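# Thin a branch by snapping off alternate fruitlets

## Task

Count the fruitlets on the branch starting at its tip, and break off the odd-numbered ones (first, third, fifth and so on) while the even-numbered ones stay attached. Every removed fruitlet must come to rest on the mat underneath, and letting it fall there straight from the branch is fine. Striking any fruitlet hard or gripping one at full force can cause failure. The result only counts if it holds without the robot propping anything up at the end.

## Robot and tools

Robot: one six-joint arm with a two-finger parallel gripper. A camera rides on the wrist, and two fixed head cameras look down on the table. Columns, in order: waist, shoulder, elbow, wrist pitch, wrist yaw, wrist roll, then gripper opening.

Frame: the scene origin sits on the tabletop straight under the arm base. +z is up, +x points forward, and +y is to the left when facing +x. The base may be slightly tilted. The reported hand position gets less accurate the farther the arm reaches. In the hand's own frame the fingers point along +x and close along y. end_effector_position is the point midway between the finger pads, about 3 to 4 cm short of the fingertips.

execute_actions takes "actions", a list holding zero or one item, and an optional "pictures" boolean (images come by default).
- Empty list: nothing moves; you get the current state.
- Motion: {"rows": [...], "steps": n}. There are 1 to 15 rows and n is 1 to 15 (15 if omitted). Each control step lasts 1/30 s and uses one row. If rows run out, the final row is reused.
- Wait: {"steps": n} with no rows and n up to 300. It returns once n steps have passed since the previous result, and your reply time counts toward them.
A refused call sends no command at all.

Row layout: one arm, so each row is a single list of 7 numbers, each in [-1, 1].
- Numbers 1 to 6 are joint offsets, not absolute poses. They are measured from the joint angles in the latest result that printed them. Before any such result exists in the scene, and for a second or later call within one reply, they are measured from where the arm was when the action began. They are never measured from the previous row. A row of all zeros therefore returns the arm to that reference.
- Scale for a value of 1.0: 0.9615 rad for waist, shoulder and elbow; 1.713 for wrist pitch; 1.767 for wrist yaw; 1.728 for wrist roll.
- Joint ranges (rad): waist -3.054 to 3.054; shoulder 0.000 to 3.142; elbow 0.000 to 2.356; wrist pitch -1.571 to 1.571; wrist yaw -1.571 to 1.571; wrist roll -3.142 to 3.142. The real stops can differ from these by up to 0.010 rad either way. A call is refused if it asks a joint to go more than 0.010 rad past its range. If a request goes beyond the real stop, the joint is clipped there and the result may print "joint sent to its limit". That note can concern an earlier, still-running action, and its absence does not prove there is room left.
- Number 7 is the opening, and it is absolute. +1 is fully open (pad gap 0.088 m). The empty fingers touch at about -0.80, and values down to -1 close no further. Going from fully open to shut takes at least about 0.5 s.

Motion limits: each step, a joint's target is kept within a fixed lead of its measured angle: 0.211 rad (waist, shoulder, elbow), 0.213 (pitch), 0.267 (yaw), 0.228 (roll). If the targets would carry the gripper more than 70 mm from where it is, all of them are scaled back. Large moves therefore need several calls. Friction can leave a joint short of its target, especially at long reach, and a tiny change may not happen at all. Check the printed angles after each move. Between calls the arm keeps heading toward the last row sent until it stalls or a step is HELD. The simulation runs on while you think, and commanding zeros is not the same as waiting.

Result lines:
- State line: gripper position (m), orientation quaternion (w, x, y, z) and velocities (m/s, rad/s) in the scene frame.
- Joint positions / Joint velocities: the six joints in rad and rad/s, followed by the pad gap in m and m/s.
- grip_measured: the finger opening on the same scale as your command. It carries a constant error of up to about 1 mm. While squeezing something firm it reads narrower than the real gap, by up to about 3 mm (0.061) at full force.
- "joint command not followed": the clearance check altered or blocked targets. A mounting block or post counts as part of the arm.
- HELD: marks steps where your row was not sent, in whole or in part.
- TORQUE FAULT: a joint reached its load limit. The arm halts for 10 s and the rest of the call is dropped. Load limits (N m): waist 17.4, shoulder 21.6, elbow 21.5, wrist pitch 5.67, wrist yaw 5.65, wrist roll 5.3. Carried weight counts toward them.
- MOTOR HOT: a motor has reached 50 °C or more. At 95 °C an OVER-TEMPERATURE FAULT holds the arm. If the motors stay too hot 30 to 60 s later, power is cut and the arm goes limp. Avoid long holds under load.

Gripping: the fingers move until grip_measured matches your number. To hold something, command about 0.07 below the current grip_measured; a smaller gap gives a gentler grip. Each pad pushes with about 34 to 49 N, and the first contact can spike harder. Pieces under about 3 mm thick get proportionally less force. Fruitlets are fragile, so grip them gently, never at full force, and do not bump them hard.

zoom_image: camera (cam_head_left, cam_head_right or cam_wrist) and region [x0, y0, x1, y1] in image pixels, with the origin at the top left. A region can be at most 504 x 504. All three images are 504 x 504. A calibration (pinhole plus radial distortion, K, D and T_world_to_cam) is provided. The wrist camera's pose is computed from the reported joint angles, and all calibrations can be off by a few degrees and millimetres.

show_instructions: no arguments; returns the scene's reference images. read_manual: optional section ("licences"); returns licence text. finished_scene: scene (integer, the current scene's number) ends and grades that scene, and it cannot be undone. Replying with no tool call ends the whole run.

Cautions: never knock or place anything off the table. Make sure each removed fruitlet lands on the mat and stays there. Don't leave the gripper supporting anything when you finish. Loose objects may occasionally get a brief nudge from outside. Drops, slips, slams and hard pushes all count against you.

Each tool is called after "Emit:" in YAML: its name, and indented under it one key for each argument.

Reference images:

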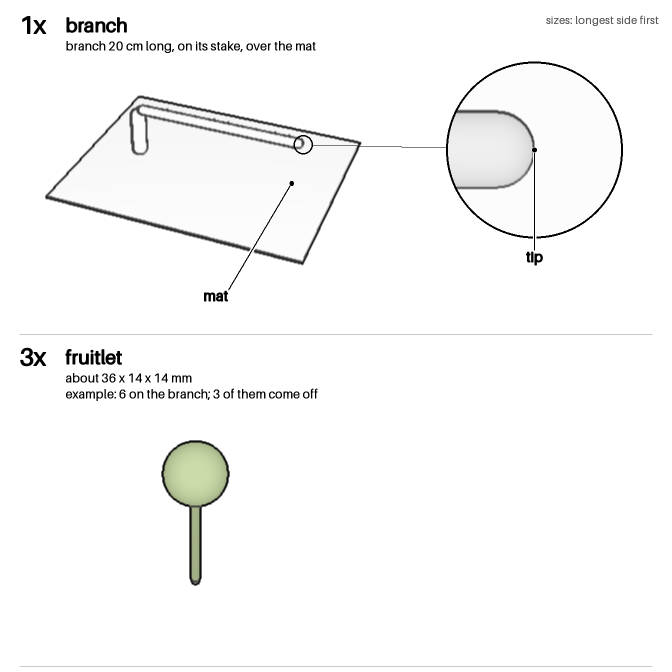

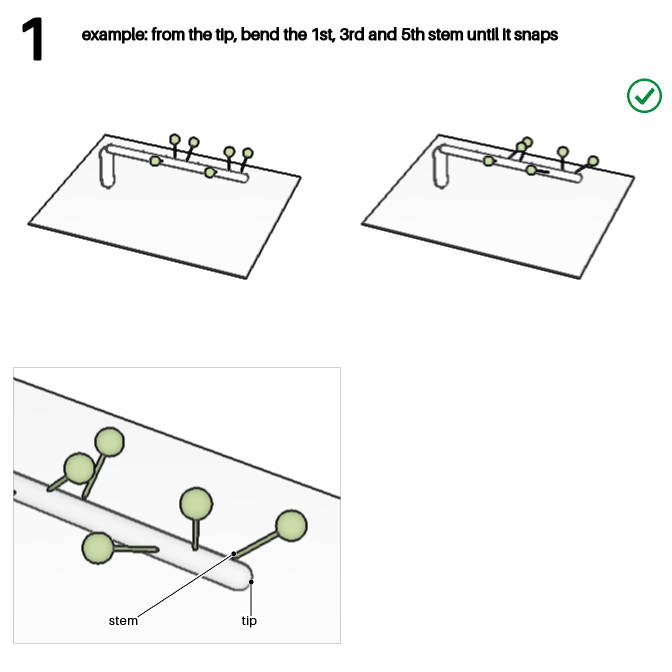

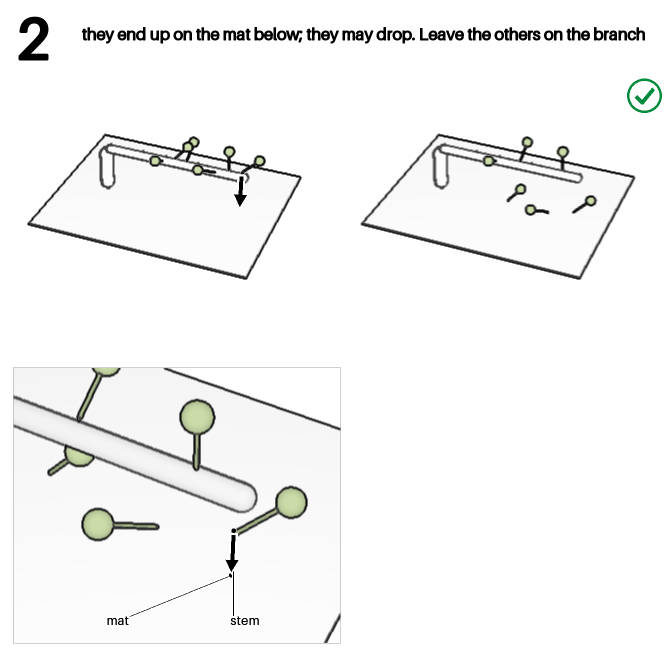

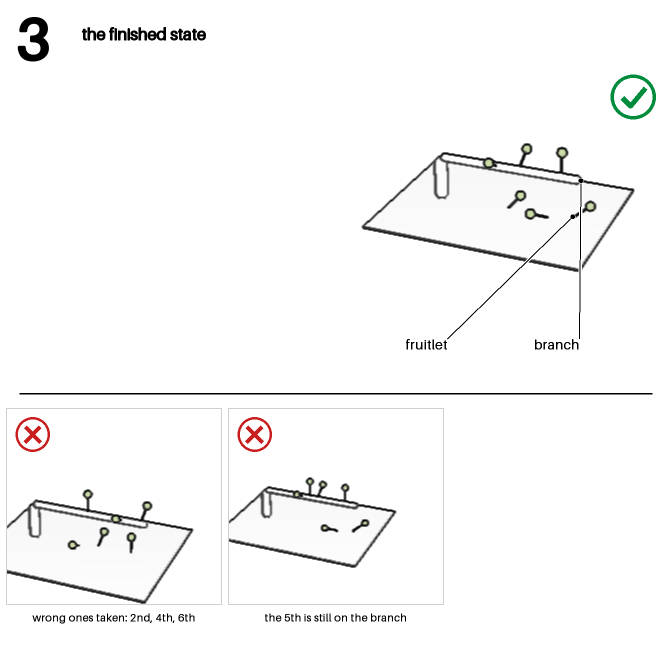

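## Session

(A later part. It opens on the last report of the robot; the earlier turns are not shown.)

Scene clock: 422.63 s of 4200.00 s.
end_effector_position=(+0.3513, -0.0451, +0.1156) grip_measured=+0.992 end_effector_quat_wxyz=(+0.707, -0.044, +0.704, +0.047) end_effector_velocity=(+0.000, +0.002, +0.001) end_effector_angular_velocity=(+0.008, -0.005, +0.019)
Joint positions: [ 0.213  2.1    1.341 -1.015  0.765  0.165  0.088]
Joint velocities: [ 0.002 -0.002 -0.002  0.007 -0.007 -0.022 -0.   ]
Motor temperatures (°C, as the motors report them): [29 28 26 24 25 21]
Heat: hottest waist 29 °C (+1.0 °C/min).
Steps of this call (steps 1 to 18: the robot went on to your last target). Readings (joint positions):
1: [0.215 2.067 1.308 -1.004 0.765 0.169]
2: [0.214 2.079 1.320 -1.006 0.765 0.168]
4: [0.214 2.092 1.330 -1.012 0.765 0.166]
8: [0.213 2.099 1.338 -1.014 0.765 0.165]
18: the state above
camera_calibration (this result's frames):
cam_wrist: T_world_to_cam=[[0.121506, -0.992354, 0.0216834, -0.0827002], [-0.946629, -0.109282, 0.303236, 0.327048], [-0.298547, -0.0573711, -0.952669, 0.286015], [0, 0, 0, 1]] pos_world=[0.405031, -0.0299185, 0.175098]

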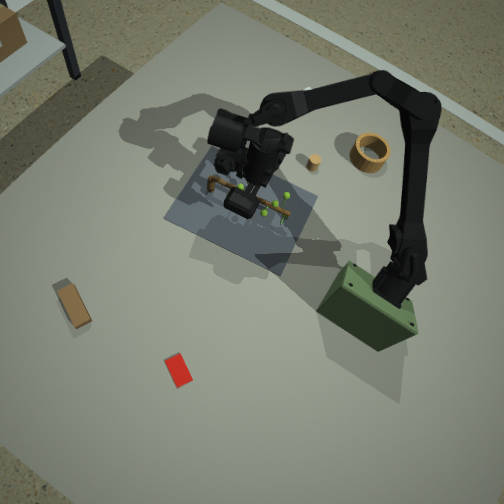

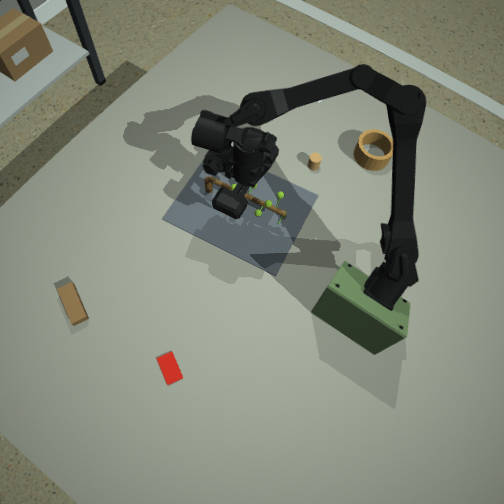

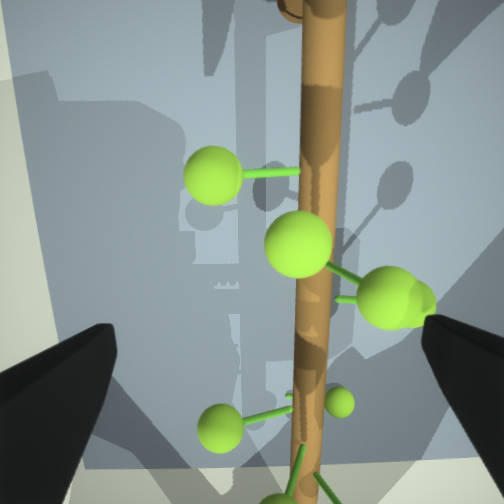

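Emit:
execute_actions:
  actions:
    - {"rows": [[-0.008,0.015,-0.012,0.005,0.001,-0.005,1.0],[-0.011,0.016,-0.016,0.01,0.001,-0.008,1.0],[-0.015,0.018,-0.02,0.015,0.002,-0.01,1.0],[-0.018,0.019,-0.024,0.019,0.002,-0.013,1.0],[-0.022,0.021,-0.028,0.024,0.003,-0.016,1.0],[-0.026,0.022,-0.032,0.028,0.003,-0.018,1.0],[-0.029,0.024,-0.036,0.033,0.003,-0.021,1.0],[-0.033,0.025,-0.041,0.038,0.004,-0.024,1.0],[-0.036,0.027,-0.045,0.042,0.004,-0.026,1.0],[-0.04,0.028,-0.049,0.047,0.005,-0.029,1.0],[-0.043,0.03,-0.053,0.051,0.005,-0.031,1.0],[-0.047,0.031,-0.057,0.056,0.0054,-0.034,1.0]], "steps": 15}
  pictures: false

Emit:
execute_actions:
  actions:
    - {"steps": 15}

Scene clock: 448.07 s of 4200.00 s.
end_effector_position=(+0.3505, -0.0441, +0.0948) grip_measured=+0.992 end_effector_quat_wxyz=(+0.704, -0.047, +0.707, +0.048) end_effector_velocity=(-0.005, -0.000, -0.024) end_effector_angular_velocity=(+0.010, +0.026, +0.003)
Joint positions: [ 0.175  2.117  1.298 -0.929  0.772  0.115  0.088]
Joint velocities: [-0.051  0.017 -0.046  0.081 -0.007 -0.051 -0.   ]
Motor temperatures (°C, as the motors report them): [31 28 27 24 25 21]
Heat: hottest waist 31 °C (+3.0 °C/min).
Steps of this call (steps 1 to 15: the robot went on to your last target; steps 16 to 90: nothing new was sent; then 21.93 s passed at rest; steps 91 to 105: all 15 steps of this action). Readings (joint positions):
91: [0.213 2.101 1.342 -1.015 0.765 0.164]
92: [0.213 2.101 1.341 -1.013 0.765 0.162]
94: [0.210 2.102 1.337 -1.000 0.766 0.156]
98: [0.197 2.107 1.322 -0.972 0.769 0.140]
105: the state above

Scene clock: 448.57 s of 4200.00 s.
end_effector_position=(+0.3508, -0.0439, +0.0937) grip_measured=+0.992 end_effector_quat_wxyz=(+0.705, -0.047, +0.706, +0.048) end_effector_velocity=(-0.003, -0.003, +0.000) end_effector_angular_velocity=(-0.010, +0.012, +0.018)
Joint positions: [ 0.173  2.118  1.295 -0.921  0.773  0.111  0.088]
Joint velocities: [-0.002 -0.002  0.002 -0.022  0.007 -0.007  0.   ]
Motor temperatures (°C, as the motors report them): [31 28 27 24 25 21]
Heat: hottest waist 31 °C (+3.0 °C/min).
Steps of this call (steps 1 to 15: the robot went on to your last target). Readings (joint positions):
1: [0.174 2.117 1.297 -0.926 0.772 0.114]
2: [0.173 2.118 1.296 -0.925 0.772 0.113]
4: [0.173 2.118 1.295 -0.923 0.773 0.112]
8: [0.173 2.118 1.295 -0.921 0.773 0.112]
15: the state above
The arm was judged still, so your last target was given up. Only a new action makes it travel on or press farther. Fingers that are still opening or closing keep moving.
camera_calibration (this result's frames):
cam_wrist: T_world_to_cam=[[0.12616, -0.991751, 0.0226578, -0.0826599], [-0.944452, -0.113094, 0.308577, 0.331939], [-0.303469, -0.0603293, -0.950929, 0.266522], [0, 0, 0, 1]] pos_world=[0.40481, -0.0283588, 0.152888]

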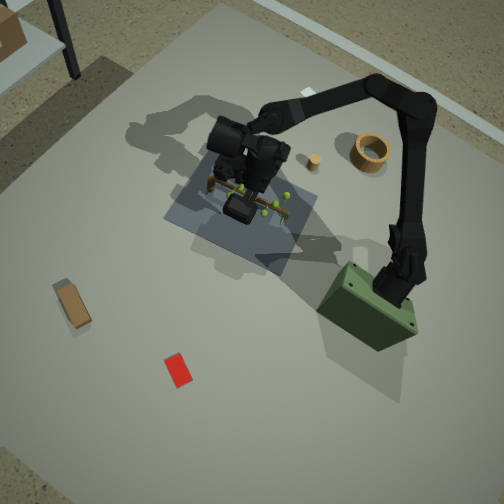

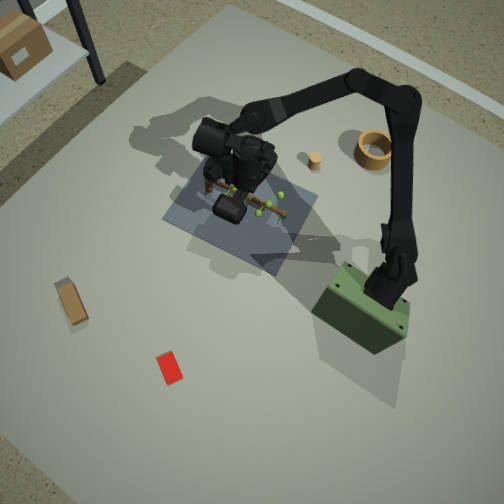

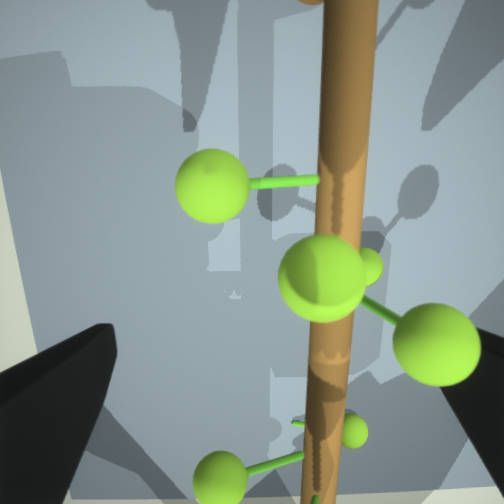

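Emit:
execute_actions:
  actions:
    - {"rows": [[0.005,-0.015,0.016,-0.012,-0.001,0.008,1.0],[0.012,-0.019,0.027,-0.024,-0.002,0.015,1.0],[0.02,-0.022,0.038,-0.036,-0.003,0.021,1.0],[0.029,-0.024,0.049,-0.047,-0.004,0.028,1.0],[0.038,-0.026,0.06,-0.059,-0.005,0.035,1.0],[0.047,-0.027,0.071,-0.071,-0.006,0.041,1.0],[0.056,-0.028,0.082,-0.083,-0.007,0.048,1.0],[0.065,-0.029,0.093,-0.094,-0.008,0.055,1.0],[0.074,-0.03,0.104,-0.106,-0.01,0.061,1.0],[0.083,-0.03,0.115,-0.118,-0.011,0.068,1.0],[0.092,-0.031,0.126,-0.13,-0.012,0.075,1.0],[0.101,-0.031,0.137,-0.141,-0.0136,0.081,1.0]], "steps": 15}
  pictures: false

Emit:
execute_actions:
  actions:
    - {"steps": 10}
  pictures: false

Scene clock: 496.07 s of 4200.00 s.
end_effector_position=(+0.3515, -0.0442, +0.1440) grip_measured=+0.992 end_effector_quat_wxyz=(+0.708, -0.045, +0.703, +0.048) end_effector_velocity=(-0.003, +0.008, +0.054) end_effector_angular_velocity=(+0.017, -0.023, +0.031)
Joint positions: [ 0.269  2.094  1.415 -1.142  0.753  0.236  0.088]
Joint velocities: [ 0.115 -0.022  0.11  -0.198 -0.037  0.095  0.   ]
Motor temperatures (°C, as the motors report them): [32 29 26 24 25 21]
Heat: hottest waist 32 °C (+2.0 °C/min).
Steps of this call (steps 1 to 90: nothing new was sent; then 44.00 s passed at rest; steps 91 to 105: all 15 steps of this action). Readings (joint positions):
91: [0.174 2.118 1.296 -0.922 0.773 0.111]
92: [0.174 2.118 1.299 -0.931 0.773 0.114]
94: [0.181 2.117 1.310 -0.962 0.772 0.130]
98: [0.212 2.106 1.350 -1.031 0.765 0.172]
105: the state above

Scene clock: 496.40 s of 4200.00 s.
end_effector_position=(+0.3501, -0.0446, +0.1463) grip_measured=+0.992 end_effector_quat_wxyz=(+0.706, -0.045, +0.705, +0.047) end_effector_velocity=(-0.008, -0.000, -0.000) end_effector_angular_velocity=(+0.011, +0.035, +0.016)
Joint positions: [ 0.274  2.093  1.421 -1.16   0.751  0.246  0.088]
Joint velocities: [-0.002 -0.002 -0.002 -0.037 -0.022  0.007  0.   ]
Motor temperatures (°C, as the motors report them): [32 29 26 24 25 21]
Heat: hottest waist 32 °C (+2.0 °C/min).
Steps of this call (steps 1 to 10: the robot went on to your last target). Readings (joint positions):
1: [0.272 2.093 1.417 -1.148 0.752 0.239]
2: [0.273 2.093 1.419 -1.152 0.752 0.241]
4: [0.274 2.093 1.420 -1.156 0.751 0.244]
8: [0.274 2.093 1.420 -1.160 0.751 0.245]
10: the state above

Emit:
execute_actions:
  actions:
    - {"rows": [[-0.006,0.014,0.03,-0.005,0.001,0.025,0.7],[-0.011,0.03,0.058,-0.01,0.002,0.05,0.4],[-0.017,0.047,0.088,-0.016,0.002,0.077,0.1],[-0.022,0.065,0.118,-0.021,0.003,0.105,-0.2],[-0.028,0.083,0.15,-0.026,0.004,0.134,-0.5],[-0.034,0.102,0.18,-0.031,0.005,0.162,-0.7],[-0.039,0.12,0.21,-0.036,0.005,0.19,-0.7],[-0.045,0.139,0.24,-0.042,0.006,0.217,-0.7],[-0.05,0.157,0.272,-0.047,0.007,0.243,-0.7],[-0.056,0.175,0.3,-0.052,0.0076,0.268,-0.7]], "steps": 15}
  pictures: false

Emit:
execute_actions:
  actions:
    - {"steps": 18}

Scene clock: 509.37 s of 4200.00 s.
end_effector_position=(+0.3992, -0.0543, +0.1455) grip_measured=-0.625 end_effector_quat_wxyz=(+0.694, +0.131, +0.696, -0.129) end_effector_velocity=(+0.012, +0.001, -0.008) end_effector_angular_velocity=(+0.000, +0.037, -0.209)
Joint positions: [ 0.224  2.241  1.692 -1.243  0.762  0.684  0.008]
Joint velocities: [-0.022  0.076  0.1   -0.051 -0.007  0.212 -0.061]
Motor temperatures (°C, as the motors report them): [33 30 27 24 25 21]
Heat: hottest waist 33 °C (+2.0 °C/min).
Steps of this call (steps 1 to 30: the robot went on to your last target; steps 31 to 90: nothing new was sent; then 9.47 s passed at rest; steps 91 to 105: all 15 steps of this action). Readings (joint positions):
91: [0.274 2.093 1.424 -1.163 0.751 0.254]
92: [0.273 2.096 1.432 -1.169 0.751 0.272]
94: [0.270 2.112 1.468 -1.179 0.751 0.332]
98: [0.252 2.168 1.576 -1.207 0.757 0.500]
105: the state above

Scene clock: 509.97 s of 4200.00 s.
end_effector_position=(+0.4008, -0.0543, +0.1460) grip_measured=-0.696 end_effector_quat_wxyz=(+0.693, +0.138, +0.695, -0.136) end_effector_velocity=(-0.003, -0.002, +0.000) end_effector_angular_velocity=(+0.003, +0.016, +0.017)
Joint positions: [ 0.224  2.247  1.703 -1.247  0.763  0.704  0.005]
Joint velocities: [-0.002 -0.002  0.002 -0.022 -0.007 -0.007 -0.   ]
Motor temperatures (°C, as the motors report them): [33 30 27 24 25 21]
Heat: hottest waist 33 °C (+2.0 °C/min).
Steps of this call (steps 1 to 18: the robot went on to your last target). Readings (joint positions):
1: [0.224 2.243 1.695 -1.244 0.763 0.690]
2: [0.224 2.245 1.698 -1.245 0.763 0.694]
4: [0.224 2.246 1.700 -1.246 0.763 0.699]
8: [0.224 2.246 1.703 -1.246 0.763 0.702]
18: the state above
camera_calibration (this result's frames):
cam_wrist: T_world_to_cam=[[-0.387008, -0.921781, 0.0233425, 0.10893], [-0.873949, 0.374762, 0.309462, 0.359957], [-0.294004, 0.0993639, -0.950625, 0.335579], [0, 0, 0, 1]] pos_world=[0.455402, -0.0678329, 0.205074]

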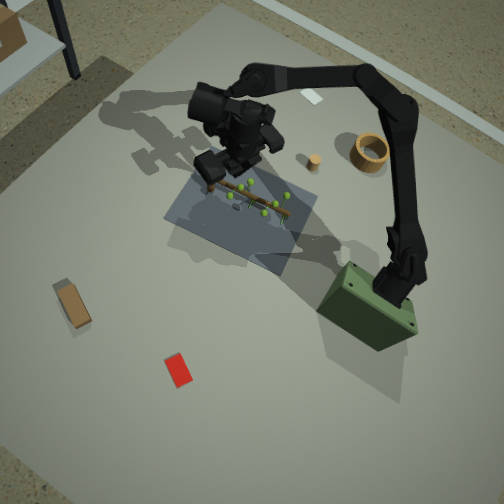

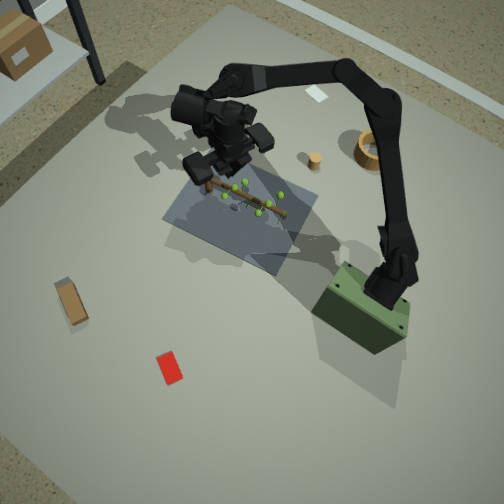

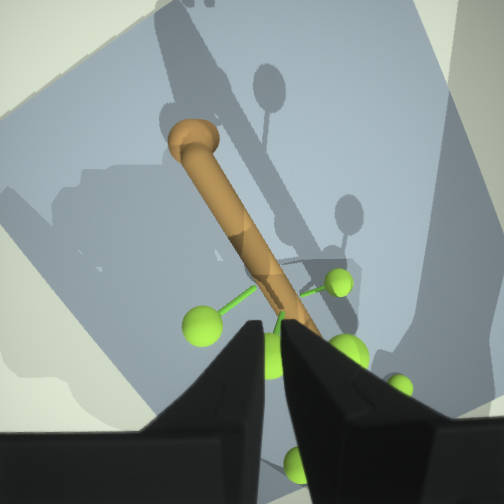

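Emit:
execute_actions:
  actions:
    - {"rows": [[-0.009,0.005,-0.016,0.008,0.001,-0.006,-0.7],[-0.014,0.005,-0.024,0.015,0.002,-0.01,-0.7],[-0.019,0.005,-0.032,0.023,0.002,-0.013,-0.7],[-0.023,0.005,-0.04,0.03,0.003,-0.017,-0.7],[-0.028,0.005,-0.049,0.037,0.003,-0.021,-0.7],[-0.033,0.005,-0.057,0.044,0.004,-0.024,-0.7],[-0.038,0.005,-0.065,0.051,0.004,-0.028,-0.7],[-0.042,0.005,-0.073,0.058,0.005,-0.031,-0.7],[-0.047,0.005,-0.081,0.066,0.005,-0.035,-0.7],[-0.052,0.005,-0.0895,0.0727,0.006,-0.0385,-0.7]], "steps": 15}
  pictures: false

Emit:
execute_actions:
  actions:
    - {"steps": 15}

Scene clock: 527.90 s of 4200.00 s.
end_effector_position=(+0.4007, -0.0546, +0.1193) grip_measured=-0.696 end_effector_quat_wxyz=(+0.692, +0.139, +0.695, -0.137) end_effector_velocity=(+0.000, -0.001, -0.010) end_effector_angular_velocity=(-0.003, -0.005, +0.009)
Joint positions: [ 0.177  2.247  1.627 -1.13   0.771  0.645  0.005]
Joint velocities: [-0.017 -0.002 -0.032  0.051  0.007 -0.037 -0.   ]
Motor temperatures (°C, as the motors report them): [34 30 27 24 25 21]
Heat: hottest waist 34 °C (+3.0 °C/min).
Steps of this call (steps 1 to 15: the robot went on to your last target; steps 16 to 90: nothing new was sent; then 14.43 s passed at rest; steps 91 to 105: all 15 steps of this action). Readings (joint positions):
91: [0.223 2.247 1.703 -1.246 0.763 0.704]
92: [0.223 2.247 1.701 -1.242 0.763 0.703]
94: [0.220 2.247 1.692 -1.222 0.764 0.694]
98: [0.203 2.247 1.662 -1.179 0.766 0.670]
105: the state above

Scene clock: 528.40 s of 4200.00 s.
end_effector_position=(+0.4012, -0.0543, +0.1188) grip_measured=-0.696 end_effector_quat_wxyz=(+0.693, +0.139, +0.694, -0.137) end_effector_velocity=(+0.001, -0.003, +0.001) end_effector_angular_velocity=(-0.005, -0.009, -0.003)
Joint positions: [ 0.177  2.247  1.626 -1.124  0.771  0.642  0.005]
Joint velocities: [-0.002 -0.007 -0.002  0.007  0.007 -0.007 -0.   ]
Motor temperatures (°C, as the motors report them): [34 30 27 24 25 21]
Heat: hottest waist 34 °C (+3.0 °C/min).
Steps of this call (steps 1 to 15: the robot went on to your last target). Readings (joint positions):
1: [0.177 2.247 1.627 -1.128 0.771 0.644]
2: [0.177 2.247 1.627 -1.127 0.771 0.644]
4: [0.177 2.247 1.627 -1.126 0.771 0.643]
8: [0.177 2.247 1.626 -1.125 0.771 0.643]
15: the state above
The arm was judged still, so your last target was given up. Only a new action makes it travel on or press farther. Fingers that are still opening or closing keep moving.
camera_calibration (this result's frames):
cam_wrist: T_world_to_cam=[[-0.389487, -0.920755, 0.0225972, 0.110779], [-0.873129, 0.376928, 0.309146, 0.368512], [-0.293165, 0.100678, -0.950746, 0.309645], [0, 0, 0, 1]] pos_world=[0.455683, -0.0680772, 0.177967]

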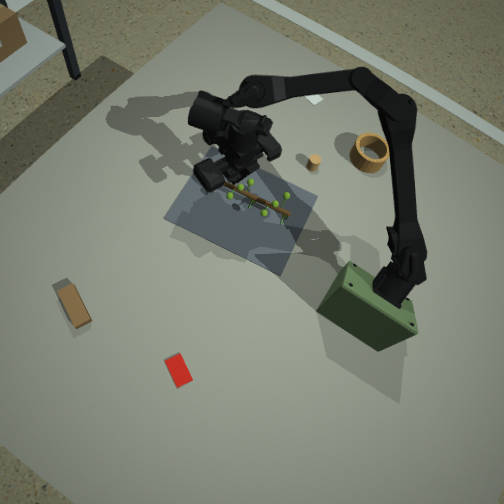

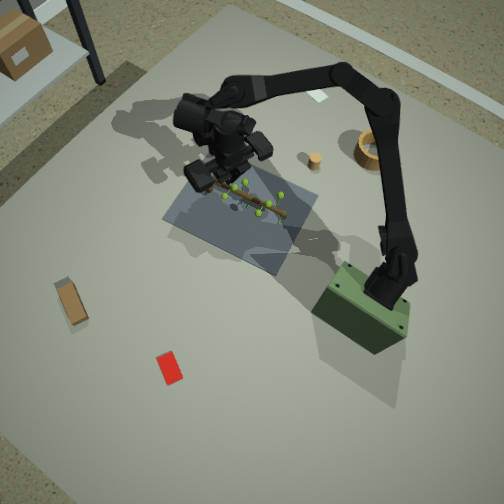

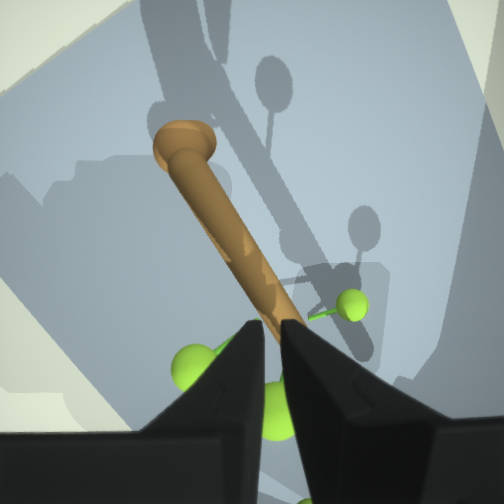

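Emit:
execute_actions:
  actions:
    - {"rows": [[0.003,-0.009,-0.015,0.003,-0.001,0.003,-0.7],[0.004,-0.012,-0.023,0.005,-0.001,0.004,-0.7],[0.006,-0.015,-0.031,0.007,-0.001,0.005,-0.7],[0.007,-0.018,-0.039,0.009,-0.001,0.006,-0.7],[0.008,-0.022,-0.047,0.011,-0.001,0.007,-0.7],[0.01,-0.025,-0.055,0.013,-0.001,0.008,-0.7],[0.011,-0.028,-0.063,0.015,-0.001,0.009,-0.7],[0.012,-0.031,-0.071,0.017,-0.002,0.01,-0.7],[0.013,-0.034,-0.079,0.019,-0.002,0.011,-0.7],[0.015,-0.037,-0.087,0.021,-0.002,0.012,-0.7],[0.016,-0.04,-0.095,0.023,-0.002,0.013,-0.7],[0.017,-0.044,-0.103,0.025,-0.002,0.014,-0.7],[0.018,-0.047,-0.111,0.027,-0.002,0.015,-0.7],[0.02,-0.05,-0.119,0.028,-0.002,0.015,-0.7],[0.021,-0.053,-0.127,0.03,-0.002,0.016,-0.7]], "steps": 15}
  pictures: false

Emit:
execute_actions:
  actions:
    - {"steps": 18}

Scene clock: 550.17 s of 4200.00 s.
end_effector_position=(+0.3861, -0.0459, +0.1164) grip_measured=-0.696 end_effector_quat_wxyz=(+0.694, +0.136, +0.694, -0.136) end_effector_velocity=(-0.044, +0.010, -0.007) end_effector_angular_velocity=(-0.005, +0.025, +0.025)
Joint positions: [ 0.195  2.213  1.533 -1.082  0.77   0.661  0.005]
Joint velocities: [ 0.027 -0.1   -0.227  0.066 -0.007  0.037 -0.   ]
Motor temperatures (°C, as the motors report them): [35 31 27 24 25 21]
Heat: hottest waist 35 °C (+3.0 °C/min).
Steps of this call (steps 1 to 90: nothing new was sent; then 18.27 s passed at rest; steps 91 to 105: all 15 steps of this action). Readings (joint positions):
91: [0.177 2.247 1.625 -1.123 0.771 0.642]
92: [0.178 2.247 1.622 -1.121 0.771 0.642]
94: [0.180 2.244 1.613 -1.117 0.771 0.643]
98: [0.187 2.235 1.585 -1.105 0.771 0.649]
105: the state above

Scene clock: 550.77 s of 4200.00 s.
end_effector_position=(+0.3823, -0.0444, +0.1157) grip_measured=-0.696 end_effector_quat_wxyz=(+0.693, +0.135, +0.695, -0.135) end_effector_velocity=(-0.001, -0.001, +0.000) end_effector_angular_velocity=(+0.007, +0.005, +0.007)
Joint positions: [ 0.198  2.205  1.512 -1.075  0.77   0.665  0.005]
Joint velocities: [-0.002 -0.002  0.002 -0.007 -0.007 -0.007  0.   ]
Motor temperatures (°C, as the motors report them): [35 31 27 24 25 21]
Heat: hottest waist 35 °C (+3.0 °C/min).
Steps of this call (steps 1 to 18: the robot went on to your last target). Readings (joint positions):
1: [0.196 2.210 1.526 -1.081 0.770 0.662]
2: [0.197 2.209 1.522 -1.079 0.770 0.663]
4: [0.198 2.207 1.517 -1.077 0.770 0.664]
8: [0.198 2.206 1.513 -1.075 0.770 0.665]
18: the state above
camera_calibration (this result's frames):
cam_wrist: T_world_to_cam=[[-0.382121, -0.923767, 0.0252666, 0.109412], [-0.875936, 0.370778, 0.308642, 0.35008], [-0.294482, 0.095807, -0.950843, 0.300467], [0, 0, 0, 1]] pos_world=[0.436938, -0.0575172, 0.174883]

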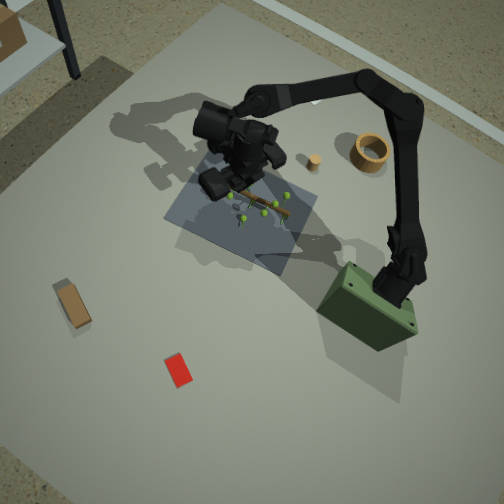

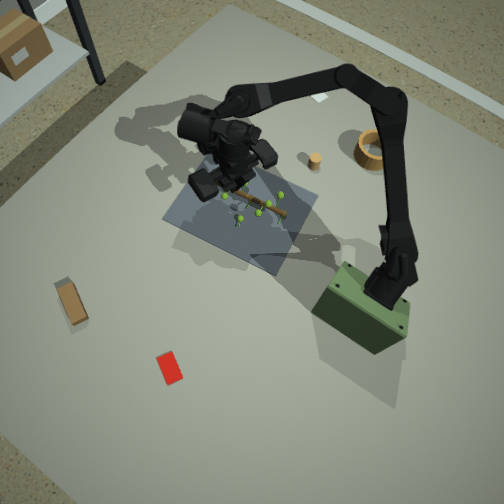

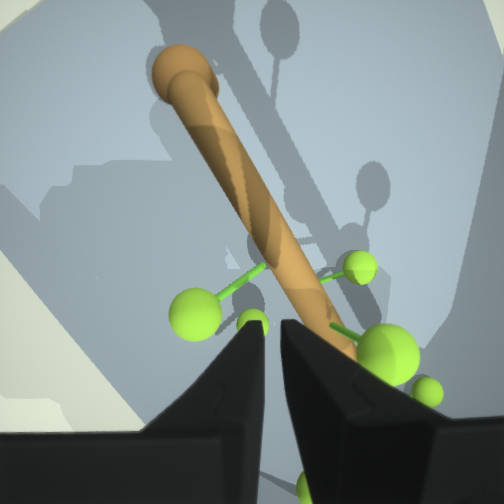

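Emit:
execute_actions:
  actions:
    - {"rows": [[0.01,-0.02,-0.006,-0.005,-0.001,0.007,-0.7],[0.019,-0.033,-0.014,-0.011,-0.002,0.014,-0.7],[0.028,-0.046,-0.024,-0.017,-0.004,0.021,-0.7],[0.037,-0.059,-0.035,-0.023,-0.005,0.028,-0.7],[0.046,-0.072,-0.047,-0.028,-0.006,0.035,-0.7],[0.055,-0.085,-0.06,-0.034,-0.007,0.042,-0.7],[0.063,-0.099,-0.073,-0.04,-0.009,0.049,-0.7],[0.071,-0.112,-0.087,-0.046,-0.01,0.056,-0.7],[0.079,-0.125,-0.1,-0.051,-0.011,0.062,-0.7]], "steps": 15}
  pictures: false

Emit:
execute_actions:
  actions:
    - {"steps": 8}
  pictures: false

Scene clock: 574.27 s of 4200.00 s.
end_effector_position=(+0.3530, -0.0442, +0.1486) grip_measured=-0.696 end_effector_quat_wxyz=(+0.697, +0.139, +0.690, -0.135) end_effector_velocity=(-0.022, -0.000, -0.008) end_effector_angular_velocity=(-0.019, +0.069, +0.027)
Joint positions: [ 0.277  2.094  1.429 -1.157  0.753  0.763  0.005]
Joint velocities: [-0.002 -0.007 -0.051 -0.051 -0.007  0.037  0.   ]
Motor temperatures (°C, as the motors report them): [36 33 26 24 25 21]
Heat: hottest waist 36 °C (+3.0 °C/min).
Steps of this call (steps 1 to 15: the robot went on to your last target; steps 16 to 90: nothing new was sent; then 20.00 s passed at rest; steps 91 to 105: all 15 steps of this action). Readings (joint positions):
91: [0.199 2.204 1.512 -1.075 0.770 0.666]
92: [0.201 2.202 1.511 -1.077 0.769 0.670]
94: [0.211 2.188 1.503 -1.091 0.767 0.686]
98: [0.246 2.139 1.467 -1.126 0.759 0.727]
105: the state above

Scene clock: 574.53 s of 4200.00 s.
end_effector_position=(+0.3514, -0.0440, +0.1479) grip_measured=-0.696 end_effector_quat_wxyz=(+0.696, +0.138, +0.692, -0.135) end_effector_velocity=(+0.000, +0.001, -0.000) end_effector_angular_velocity=(+0.009, -0.001, +0.001)
Joint positions: [ 0.277  2.094  1.425 -1.16   0.752  0.767  0.005]
Joint velocities: [-0.002 -0.002 -0.002  0.007 -0.007 -0.007 -0.   ]
Motor temperatures (°C, as the motors report them): [36 33 26 24 25 21]
Heat: hottest waist 36 °C (+3.0 °C/min).
Steps of this call (steps 1 to 8: the robot went on to your last target). Readings (joint positions):
1: [0.277 2.094 1.428 -1.158 0.753 0.764]
2: [0.277 2.094 1.427 -1.159 0.753 0.765]
4: [0.277 2.094 1.425 -1.160 0.752 0.766]
8: the state above

Emit:
execute_actions:
  actions:
    - {"rows": [[-0.009,-0.018,-0.026,0.008,0.001,-0.006,-0.7],[-0.014,-0.03,-0.047,0.015,0.002,-0.01,-0.7],[-0.02,-0.042,-0.068,0.022,0.003,-0.013,-0.7],[-0.025,-0.054,-0.089,0.03,0.003,-0.017,-0.7],[-0.031,-0.066,-0.11,0.037,0.004,-0.021,-0.7],[-0.037,-0.079,-0.13,0.044,0.005,-0.025,-0.7],[-0.042,-0.091,-0.151,0.051,0.005,-0.028,-0.7],[-0.048,-0.103,-0.172,0.058,0.006,-0.032,-0.7],[-0.053,-0.115,-0.193,0.066,0.007,-0.036,-0.7],[-0.059,-0.128,-0.214,0.073,0.007,-0.04,-0.7],[-0.064,-0.14,-0.235,0.08,0.008,-0.043,-0.7],[-0.07,-0.152,-0.2548,0.0867,0.0085,-0.047,-0.7]], "steps": 15}
  pictures: false

Emit:
execute_actions:
  actions:
    - {"steps": 18}

Scene clock: 584.90 s of 4200.00 s.
end_effector_position=(+0.3175, -0.0607, +0.1223) grip_measured=-0.696 end_effector_quat_wxyz=(+0.692, +0.137, +0.695, -0.137) end_effector_velocity=(-0.032, -0.011, -0.026) end_effector_angular_velocity=(+0.015, +0.024, -0.006)
Joint positions: [ 0.217  1.965  1.203 -1.026  0.764  0.696  0.005]
Joint velocities: [-0.066 -0.105 -0.193  0.125 -0.007 -0.066 -0.   ]
Motor temperatures (°C, as the motors report them): [36 33 26 24 25 21]
Heat: hottest waist 36 °C (+2.0 °C/min).
Steps of this call (steps 1 to 15: the robot went on to your last target; steps 16 to 90: nothing new was sent; then 6.87 s passed at rest; steps 91 to 105: all 15 steps of this action). Readings (joint positions):
91: [0.277 2.093 1.423 -1.159 0.752 0.767]
92: [0.277 2.089 1.416 -1.153 0.752 0.766]
94: [0.273 2.074 1.389 -1.136 0.753 0.757]
98: [0.252 2.033 1.318 -1.092 0.758 0.733]
105: the state above

Scene clock: 585.50 s of 4200.00 s.
end_effector_position=(+0.3158, -0.0609, +0.1211) grip_measured=-0.696 end_effector_quat_wxyz=(+0.693, +0.138, +0.694, -0.136) end_effector_velocity=(-0.008, -0.001, +0.001) end_effector_angular_velocity=(-0.001, +0.026, +0.049)
Joint positions: [ 0.215  1.956  1.189 -1.013  0.765  0.691  0.005]
Joint velocities: [ 0.002 -0.007 -0.007 -0.037 -0.007 -0.022 -0.   ]
Motor temperatures (°C, as the motors report them): [36 33 26 24 25 21]
Heat: hottest waist 36 °C (+2.0 °C/min).
Steps of this call (steps 1 to 18: the robot went on to your last target). Readings (joint positions):
1: [0.215 1.962 1.199 -1.022 0.765 0.694]
2: [0.215 1.961 1.196 -1.019 0.765 0.693]
4: [0.215 1.959 1.192 -1.016 0.765 0.692]
8: [0.215 1.957 1.189 -1.014 0.765 0.691]
18: the state above
camera_calibration (this result's frames):
cam_wrist: T_world_to_cam=[[-0.387117, -0.92174, 0.0231506, 0.0705339], [-0.874355, 0.374954, 0.308078, 0.296141], [-0.292648, 0.0990206, -0.951079, 0.287264], [0, 0, 0, 1]] pos_world=[0.370304, -0.0744704, 0.180344]

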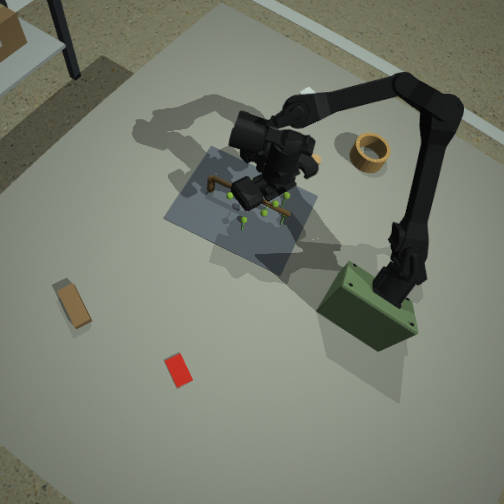

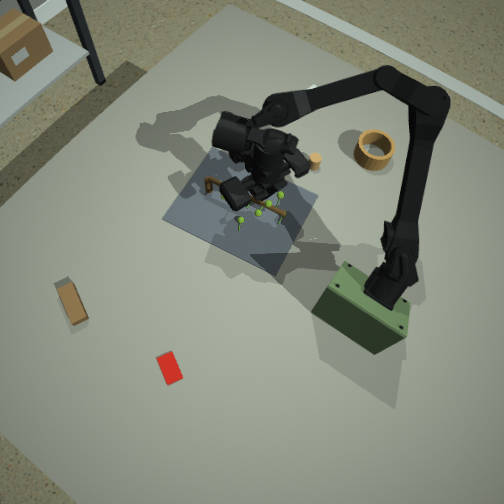

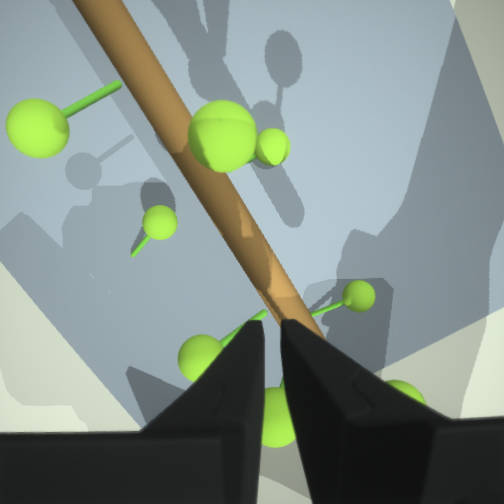

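Emit:
execute_actions:
  actions:
    - {"rows": [[0.002,-0.011,-0.014,0.002,-0.001,0.004,-0.7],[0.003,-0.013,-0.02,0.003,-0.001,0.005,-0.7],[0.005,-0.016,-0.027,0.005,-0.001,0.006,-0.7],[0.006,-0.018,-0.033,0.006,-0.001,0.007,-0.7],[0.008,-0.021,-0.039,0.007,-0.002,0.009,-0.7],[0.009,-0.023,-0.045,0.008,-0.002,0.01,-0.7],[0.011,-0.026,-0.052,0.009,-0.002,0.011,-0.7],[0.012,-0.028,-0.058,0.011,-0.002,0.012,-0.7],[0.013,-0.031,-0.064,0.012,-0.002,0.013,-0.7],[0.015,-0.033,-0.07,0.013,-0.003,0.014,-0.7],[0.016,-0.036,-0.076,0.014,-0.003,0.016,-0.7],[0.018,-0.038,-0.083,0.015,-0.003,0.017,-0.7],[0.019,-0.041,-0.089,0.016,-0.003,0.018,-0.7],[0.021,-0.043,-0.095,0.018,-0.003,0.019,-0.7],[0.022,-0.046,-0.101,0.0187,-0.0035,0.02,-0.7]], "steps": 15}
  pictures: false

Emit:
execute_actions:
  actions:
    - {"steps": 18}

Scene clock: 599.70 s of 4200.00 s.
end_effector_position=(+0.3006, -0.0552, +0.1185) grip_measured=-0.696 end_effector_quat_wxyz=(+0.693, +0.137, +0.694, -0.137) end_effector_velocity=(-0.036, +0.014, -0.007) end_effector_angular_velocity=(+0.014, +0.003, -0.004)
Joint positions: [ 0.232  1.926  1.116 -0.989  0.762  0.715  0.005]
Joint velocities: [ 0.037 -0.076 -0.173  0.066 -0.022  0.051  0.   ]
Motor temperatures (°C, as the motors report them): [35 33 26 24 25 21]
Heat: hottest waist 35 °C (+0.0 °C/min).
Steps of this call (steps 1 to 15: the robot went on to your last target; steps 16 to 90: nothing new was sent; then 10.70 s passed at rest; steps 91 to 105: all 15 steps of this action). Readings (joint positions):
91: [0.215 1.956 1.188 -1.013 0.765 0.690]
92: [0.215 1.955 1.186 -1.012 0.765 0.690]
94: [0.216 1.951 1.178 -1.009 0.765 0.691]
98: [0.223 1.943 1.157 -1.002 0.764 0.701]
105: the state above

Scene clock: 600.30 s of 4200.00 s.
end_effector_position=(+0.2974, -0.0542, +0.1179) grip_measured=-0.696 end_effector_quat_wxyz=(+0.693, +0.137, +0.694, -0.137) end_effector_velocity=(-0.002, -0.002, -0.000) end_effector_angular_velocity=(-0.009, +0.004, +0.011)
Joint positions: [ 0.236  1.92   1.101 -0.983  0.761  0.72   0.005]
Joint velocities: [-0.002 -0.002 -0.002 -0.007  0.007 -0.007 -0.   ]
Motor temperatures (°C, as the motors report them): [35 33 26 24 25 21]
Heat: hottest waist 35 °C (+0.0 °C/min).
Steps of this call (steps 1 to 18: the robot went on to your last target). Readings (joint positions):
1: [0.234 1.924 1.111 -0.987 0.762 0.716]
2: [0.235 1.923 1.107 -0.987 0.761 0.717]
4: [0.235 1.922 1.103 -0.985 0.761 0.718]
8: [0.236 1.920 1.101 -0.984 0.761 0.720]
18: the state above
camera_calibration (this result's frames):
cam_wrist: T_world_to_cam=[[-0.386569, -0.921933, 0.0245816, 0.0693755], [-0.874268, 0.374808, 0.308504, 0.278383], [-0.293634, 0.0977672, -0.950905, 0.278294], [0, 0, 0, 1]] pos_world=[0.351916, -0.0675888, 0.177043]

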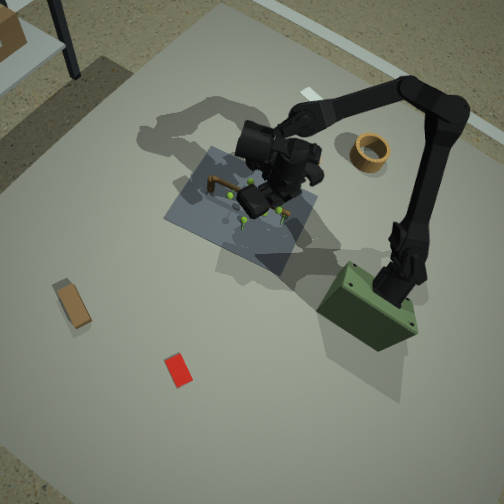

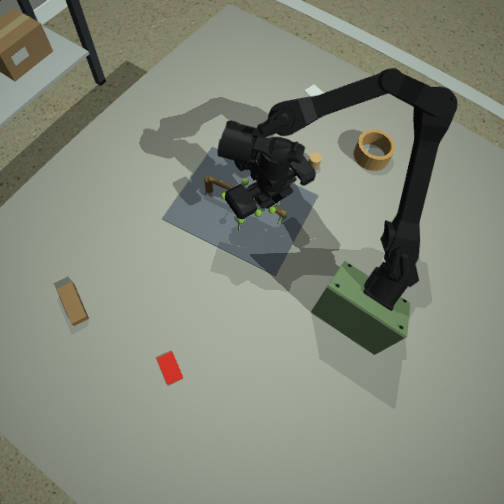

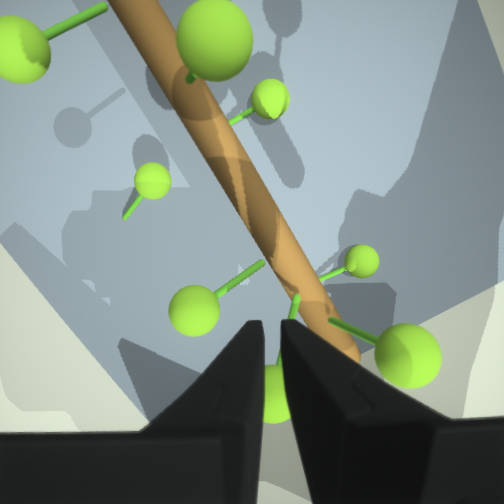

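Emit:
execute_actions:
  actions:
    - {"rows": [[0.001,-0.01,-0.013,0.003,0,0.001,-0.7],[0.001,-0.011,-0.017,0.005,0,0.001,-0.7],[0.002,-0.013,-0.022,0.007,0,0.002,-0.7],[0.002,-0.014,-0.026,0.008,0,0.002,-0.7],[0.003,-0.015,-0.031,0.01,0,0.002,-0.7],[0.003,-0.017,-0.035,0.011,0,0.002,-0.7],[0.003,-0.018,-0.04,0.013,0,0.003,-0.7],[0.004,-0.019,-0.044,0.014,0,0.003,-0.7],[0.004,-0.021,-0.049,0.016,0,0.003,-0.7],[0.004,-0.022,-0.053,0.0175,0,0.003,-0.7]], "steps": 15}
  pictures: false

Emit:
execute_actions:
  actions:
    - {"steps": 18}

Scene clock: 613.30 s of 4200.00 s.
end_effector_position=(+0.2905, -0.0513, +0.1141) grip_measured=-0.696 end_effector_quat_wxyz=(+0.694, +0.136, +0.694, -0.136) end_effector_velocity=(-0.002, -0.000, -0.000) end_effector_angular_velocity=(+0.009, -0.001, +0.001)
Joint positions: [ 0.239  1.907  1.06  -0.956  0.761  0.72   0.005]
Joint velocities: [-0.002 -0.012 -0.012  0.007 -0.007 -0.007 -0.   ]
Motor temperatures (°C, as the motors report them): [34 32 26 24 25 21]
Heat: hottest waist 34 °C (-2.0 °C/min).
Steps of this call (steps 1 to 15: the robot went on to your last target; steps 16 to 90: nothing new was sent; then 9.50 s passed at rest; steps 91 to 105: all 15 steps of this action). Readings (joint positions):
91: [0.236 1.919 1.100 -0.983 0.761 0.720]
92: [0.236 1.919 1.099 -0.981 0.761 0.720]
94: [0.236 1.917 1.093 -0.976 0.761 0.720]
98: [0.238 1.912 1.078 -0.967 0.761 0.720]
105: the state above

Scene clock: 613.90 s of 4200.00 s.
end_effector_position=(+0.2904, -0.0514, +0.1141) grip_measured=-0.696 end_effector_quat_wxyz=(+0.694, +0.137, +0.694, -0.136) end_effector_velocity=(-0.005, +0.001, -0.000) end_effector_angular_velocity=(+0.016, +0.024, +0.035)
Joint positions: [ 0.239  1.906  1.059 -0.955  0.761  0.72   0.005]
Joint velocities: [-0.002 -0.002 -0.002 -0.022 -0.022 -0.022 -0.   ]
Motor temperatures (°C, as the motors report them): [34 32 26 24 25 21]
Heat: hottest waist 34 °C (-2.0 °C/min).
Steps of this call (steps 1 to 15: the robot went on to your last target; steps 16 to 18: nothing new was sent). Readings (joint positions):
1: [0.239 1.907 1.060 -0.956 0.761 0.720]
2: [0.239 1.907 1.059 -0.955 0.761 0.720]
4: [0.239 1.906 1.059 -0.955 0.761 0.720]
8: [0.239 1.906 1.059 -0.955 0.761 0.720]
18: the state above
The arm was judged still, so your last target was given up. Only a new action makes it travel on or press farther. Fingers that are still opening or closing keep moving.
camera_calibration (this result's frames):
cam_wrist: T_world_to_cam=[[-0.384647, -0.922766, 0.0234533, 0.0688735], [-0.875902, 0.372895, 0.306177, 0.273057], [-0.291276, 0.0972275, -0.951686, 0.271793], [0, 0, 0, 1]] pos_world=[0.34483, -0.0646933, 0.173442]

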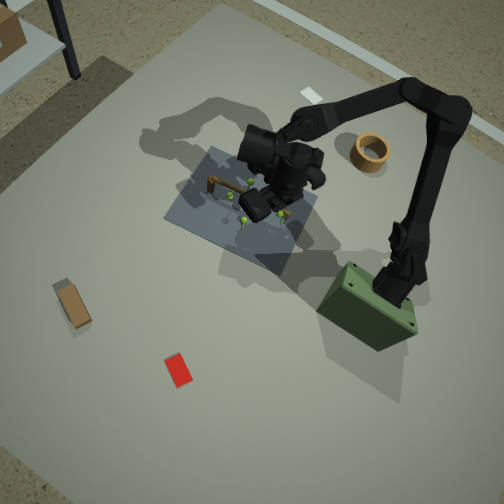

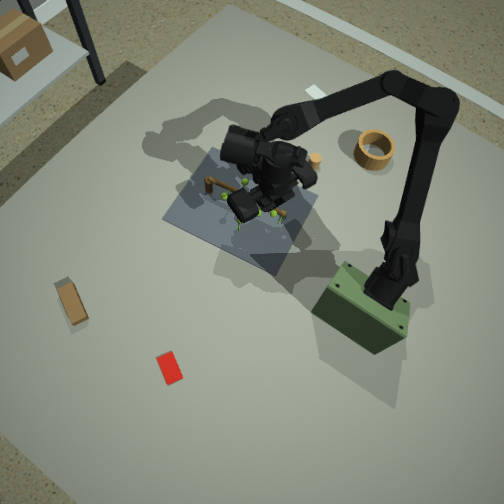

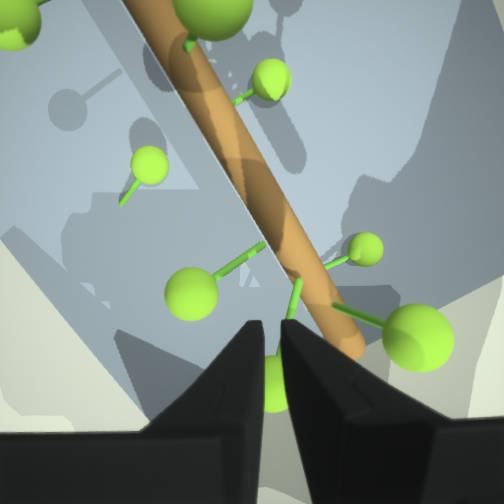

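Emit:
execute_actions:
  actions:
    - {"rows": [[-0.005,-0.009,-0.013,0.003,0,-0.003,-0.7],[-0.006,-0.01,-0.017,0.006,0,-0.004,-0.7],[-0.007,-0.011,-0.022,0.008,0,-0.004,-0.7],[-0.008,-0.012,-0.026,0.01,0.001,-0.005,-0.7],[-0.0085,-0.0125,-0.03,0.013,0.001,-0.005,-0.7],[-0.009,-0.013,-0.035,0.015,0.001,-0.006,-0.7],[-0.01,-0.014,-0.039,0.017,0.001,-0.006,-0.7],[-0.011,-0.015,-0.043,0.02,0.001,-0.007,-0.7],[-0.012,-0.016,-0.048,0.022,0.001,-0.007,-0.7],[-0.0125,-0.0165,-0.052,0.0245,0.001,-0.008,-0.7]], "steps": 15}
  pictures: false

Emit:
execute_actions:
  actions:
    - {"steps": 18}

Scene clock: 633.40 s of 4200.00 s.
end_effector_position=(+0.2845, -0.0492, +0.1072) grip_measured=-0.696 end_effector_quat_wxyz=(+0.694, +0.137, +0.694, -0.136) end_effector_velocity=(-0.004, -0.000, -0.003) end_effector_angular_velocity=(+0.006, +0.009, +0.004)
Joint positions: [ 0.232  1.899  1.019 -0.917  0.762  0.712  0.005]
Joint velocities: [-0.007 -0.007 -0.017  0.007 -0.007 -0.007 -0.   ]
Motor temperatures (°C, as the motors report them): [34 32 26 24 25 21]
Heat: hottest waist 34 °C (-2.0 °C/min).
Steps of this call (steps 1 to 90: nothing new was sent; then 16.00 s passed at rest; steps 91 to 105: all 15 steps of this action). Readings (joint positions):
91: [0.239 1.906 1.059 -0.954 0.761 0.720]
92: [0.239 1.905 1.057 -0.952 0.761 0.720]
94: [0.239 1.904 1.052 -0.947 0.761 0.720]
98: [0.236 1.901 1.037 -0.933 0.762 0.716]
105: the state above

Scene clock: 634.00 s of 4200.00 s.
end_effector_position=(+0.2845, -0.0492, +0.1072) grip_measured=-0.696 end_effector_quat_wxyz=(+0.694, +0.137, +0.694, -0.136) end_effector_velocity=(-0.001, -0.000, +0.000) end_effector_angular_velocity=(+0.006, +0.006, +0.007)
Joint positions: [ 0.232  1.898  1.017 -0.915  0.762  0.711  0.005]
Joint velocities: [-0.002 -0.002  0.002 -0.007 -0.007 -0.007  0.   ]
Motor temperatures (°C, as the motors report them): [34 32 26 24 25 21]
Heat: hottest waist 34 °C (-2.0 °C/min).
Steps of this call (steps 1 to 15: the robot went on to your last target; steps 16 to 18: nothing new was sent). Readings (joint positions):
1: [0.232 1.899 1.018 -0.917 0.762 0.712]
2: [0.232 1.899 1.018 -0.916 0.762 0.712]
4: [0.232 1.898 1.018 -0.915 0.762 0.711]
8: [0.232 1.898 1.018 -0.915 0.762 0.711]
18: the state above
The arm was judged still, so your last target was given up. Only a new action makes it travel on or press farther. Fingers that are still opening or closing keep moving.
camera_calibration (this result's frames):
cam_wrist: T_world_to_cam=[[-0.385491, -0.922437, 0.0225238, 0.0691177], [-0.875465, 0.373354, 0.306867, 0.269001], [-0.291475, 0.0985757, -0.951486, 0.263395], [0, 0, 0, 1]] pos_world=[0.338918, -0.0626405, 0.166512]

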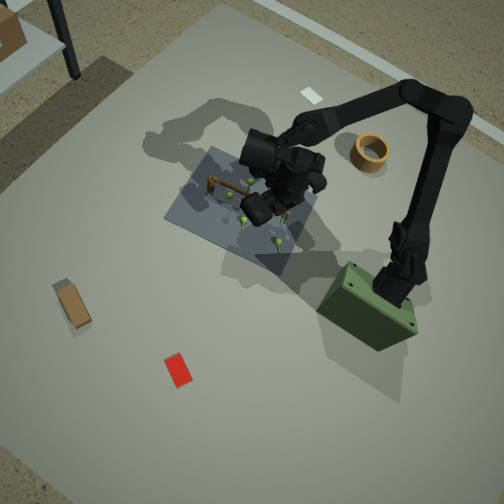

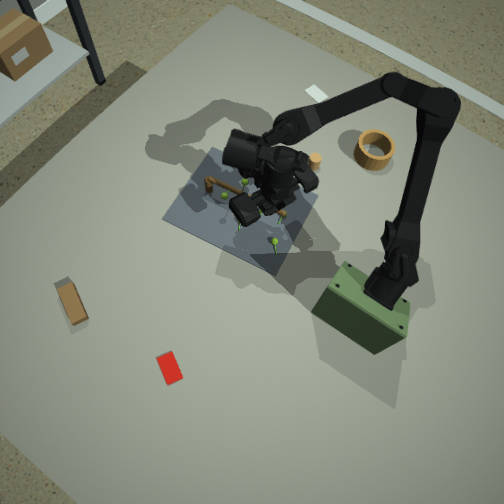

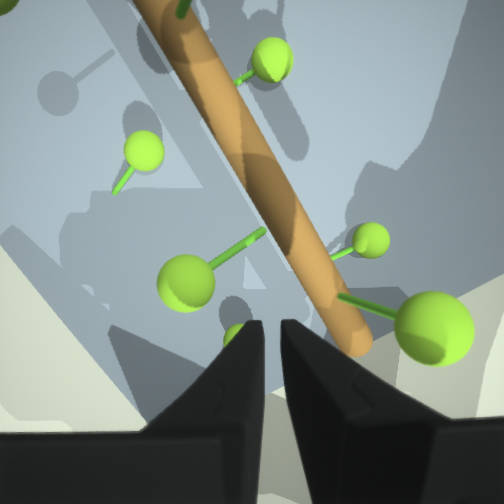

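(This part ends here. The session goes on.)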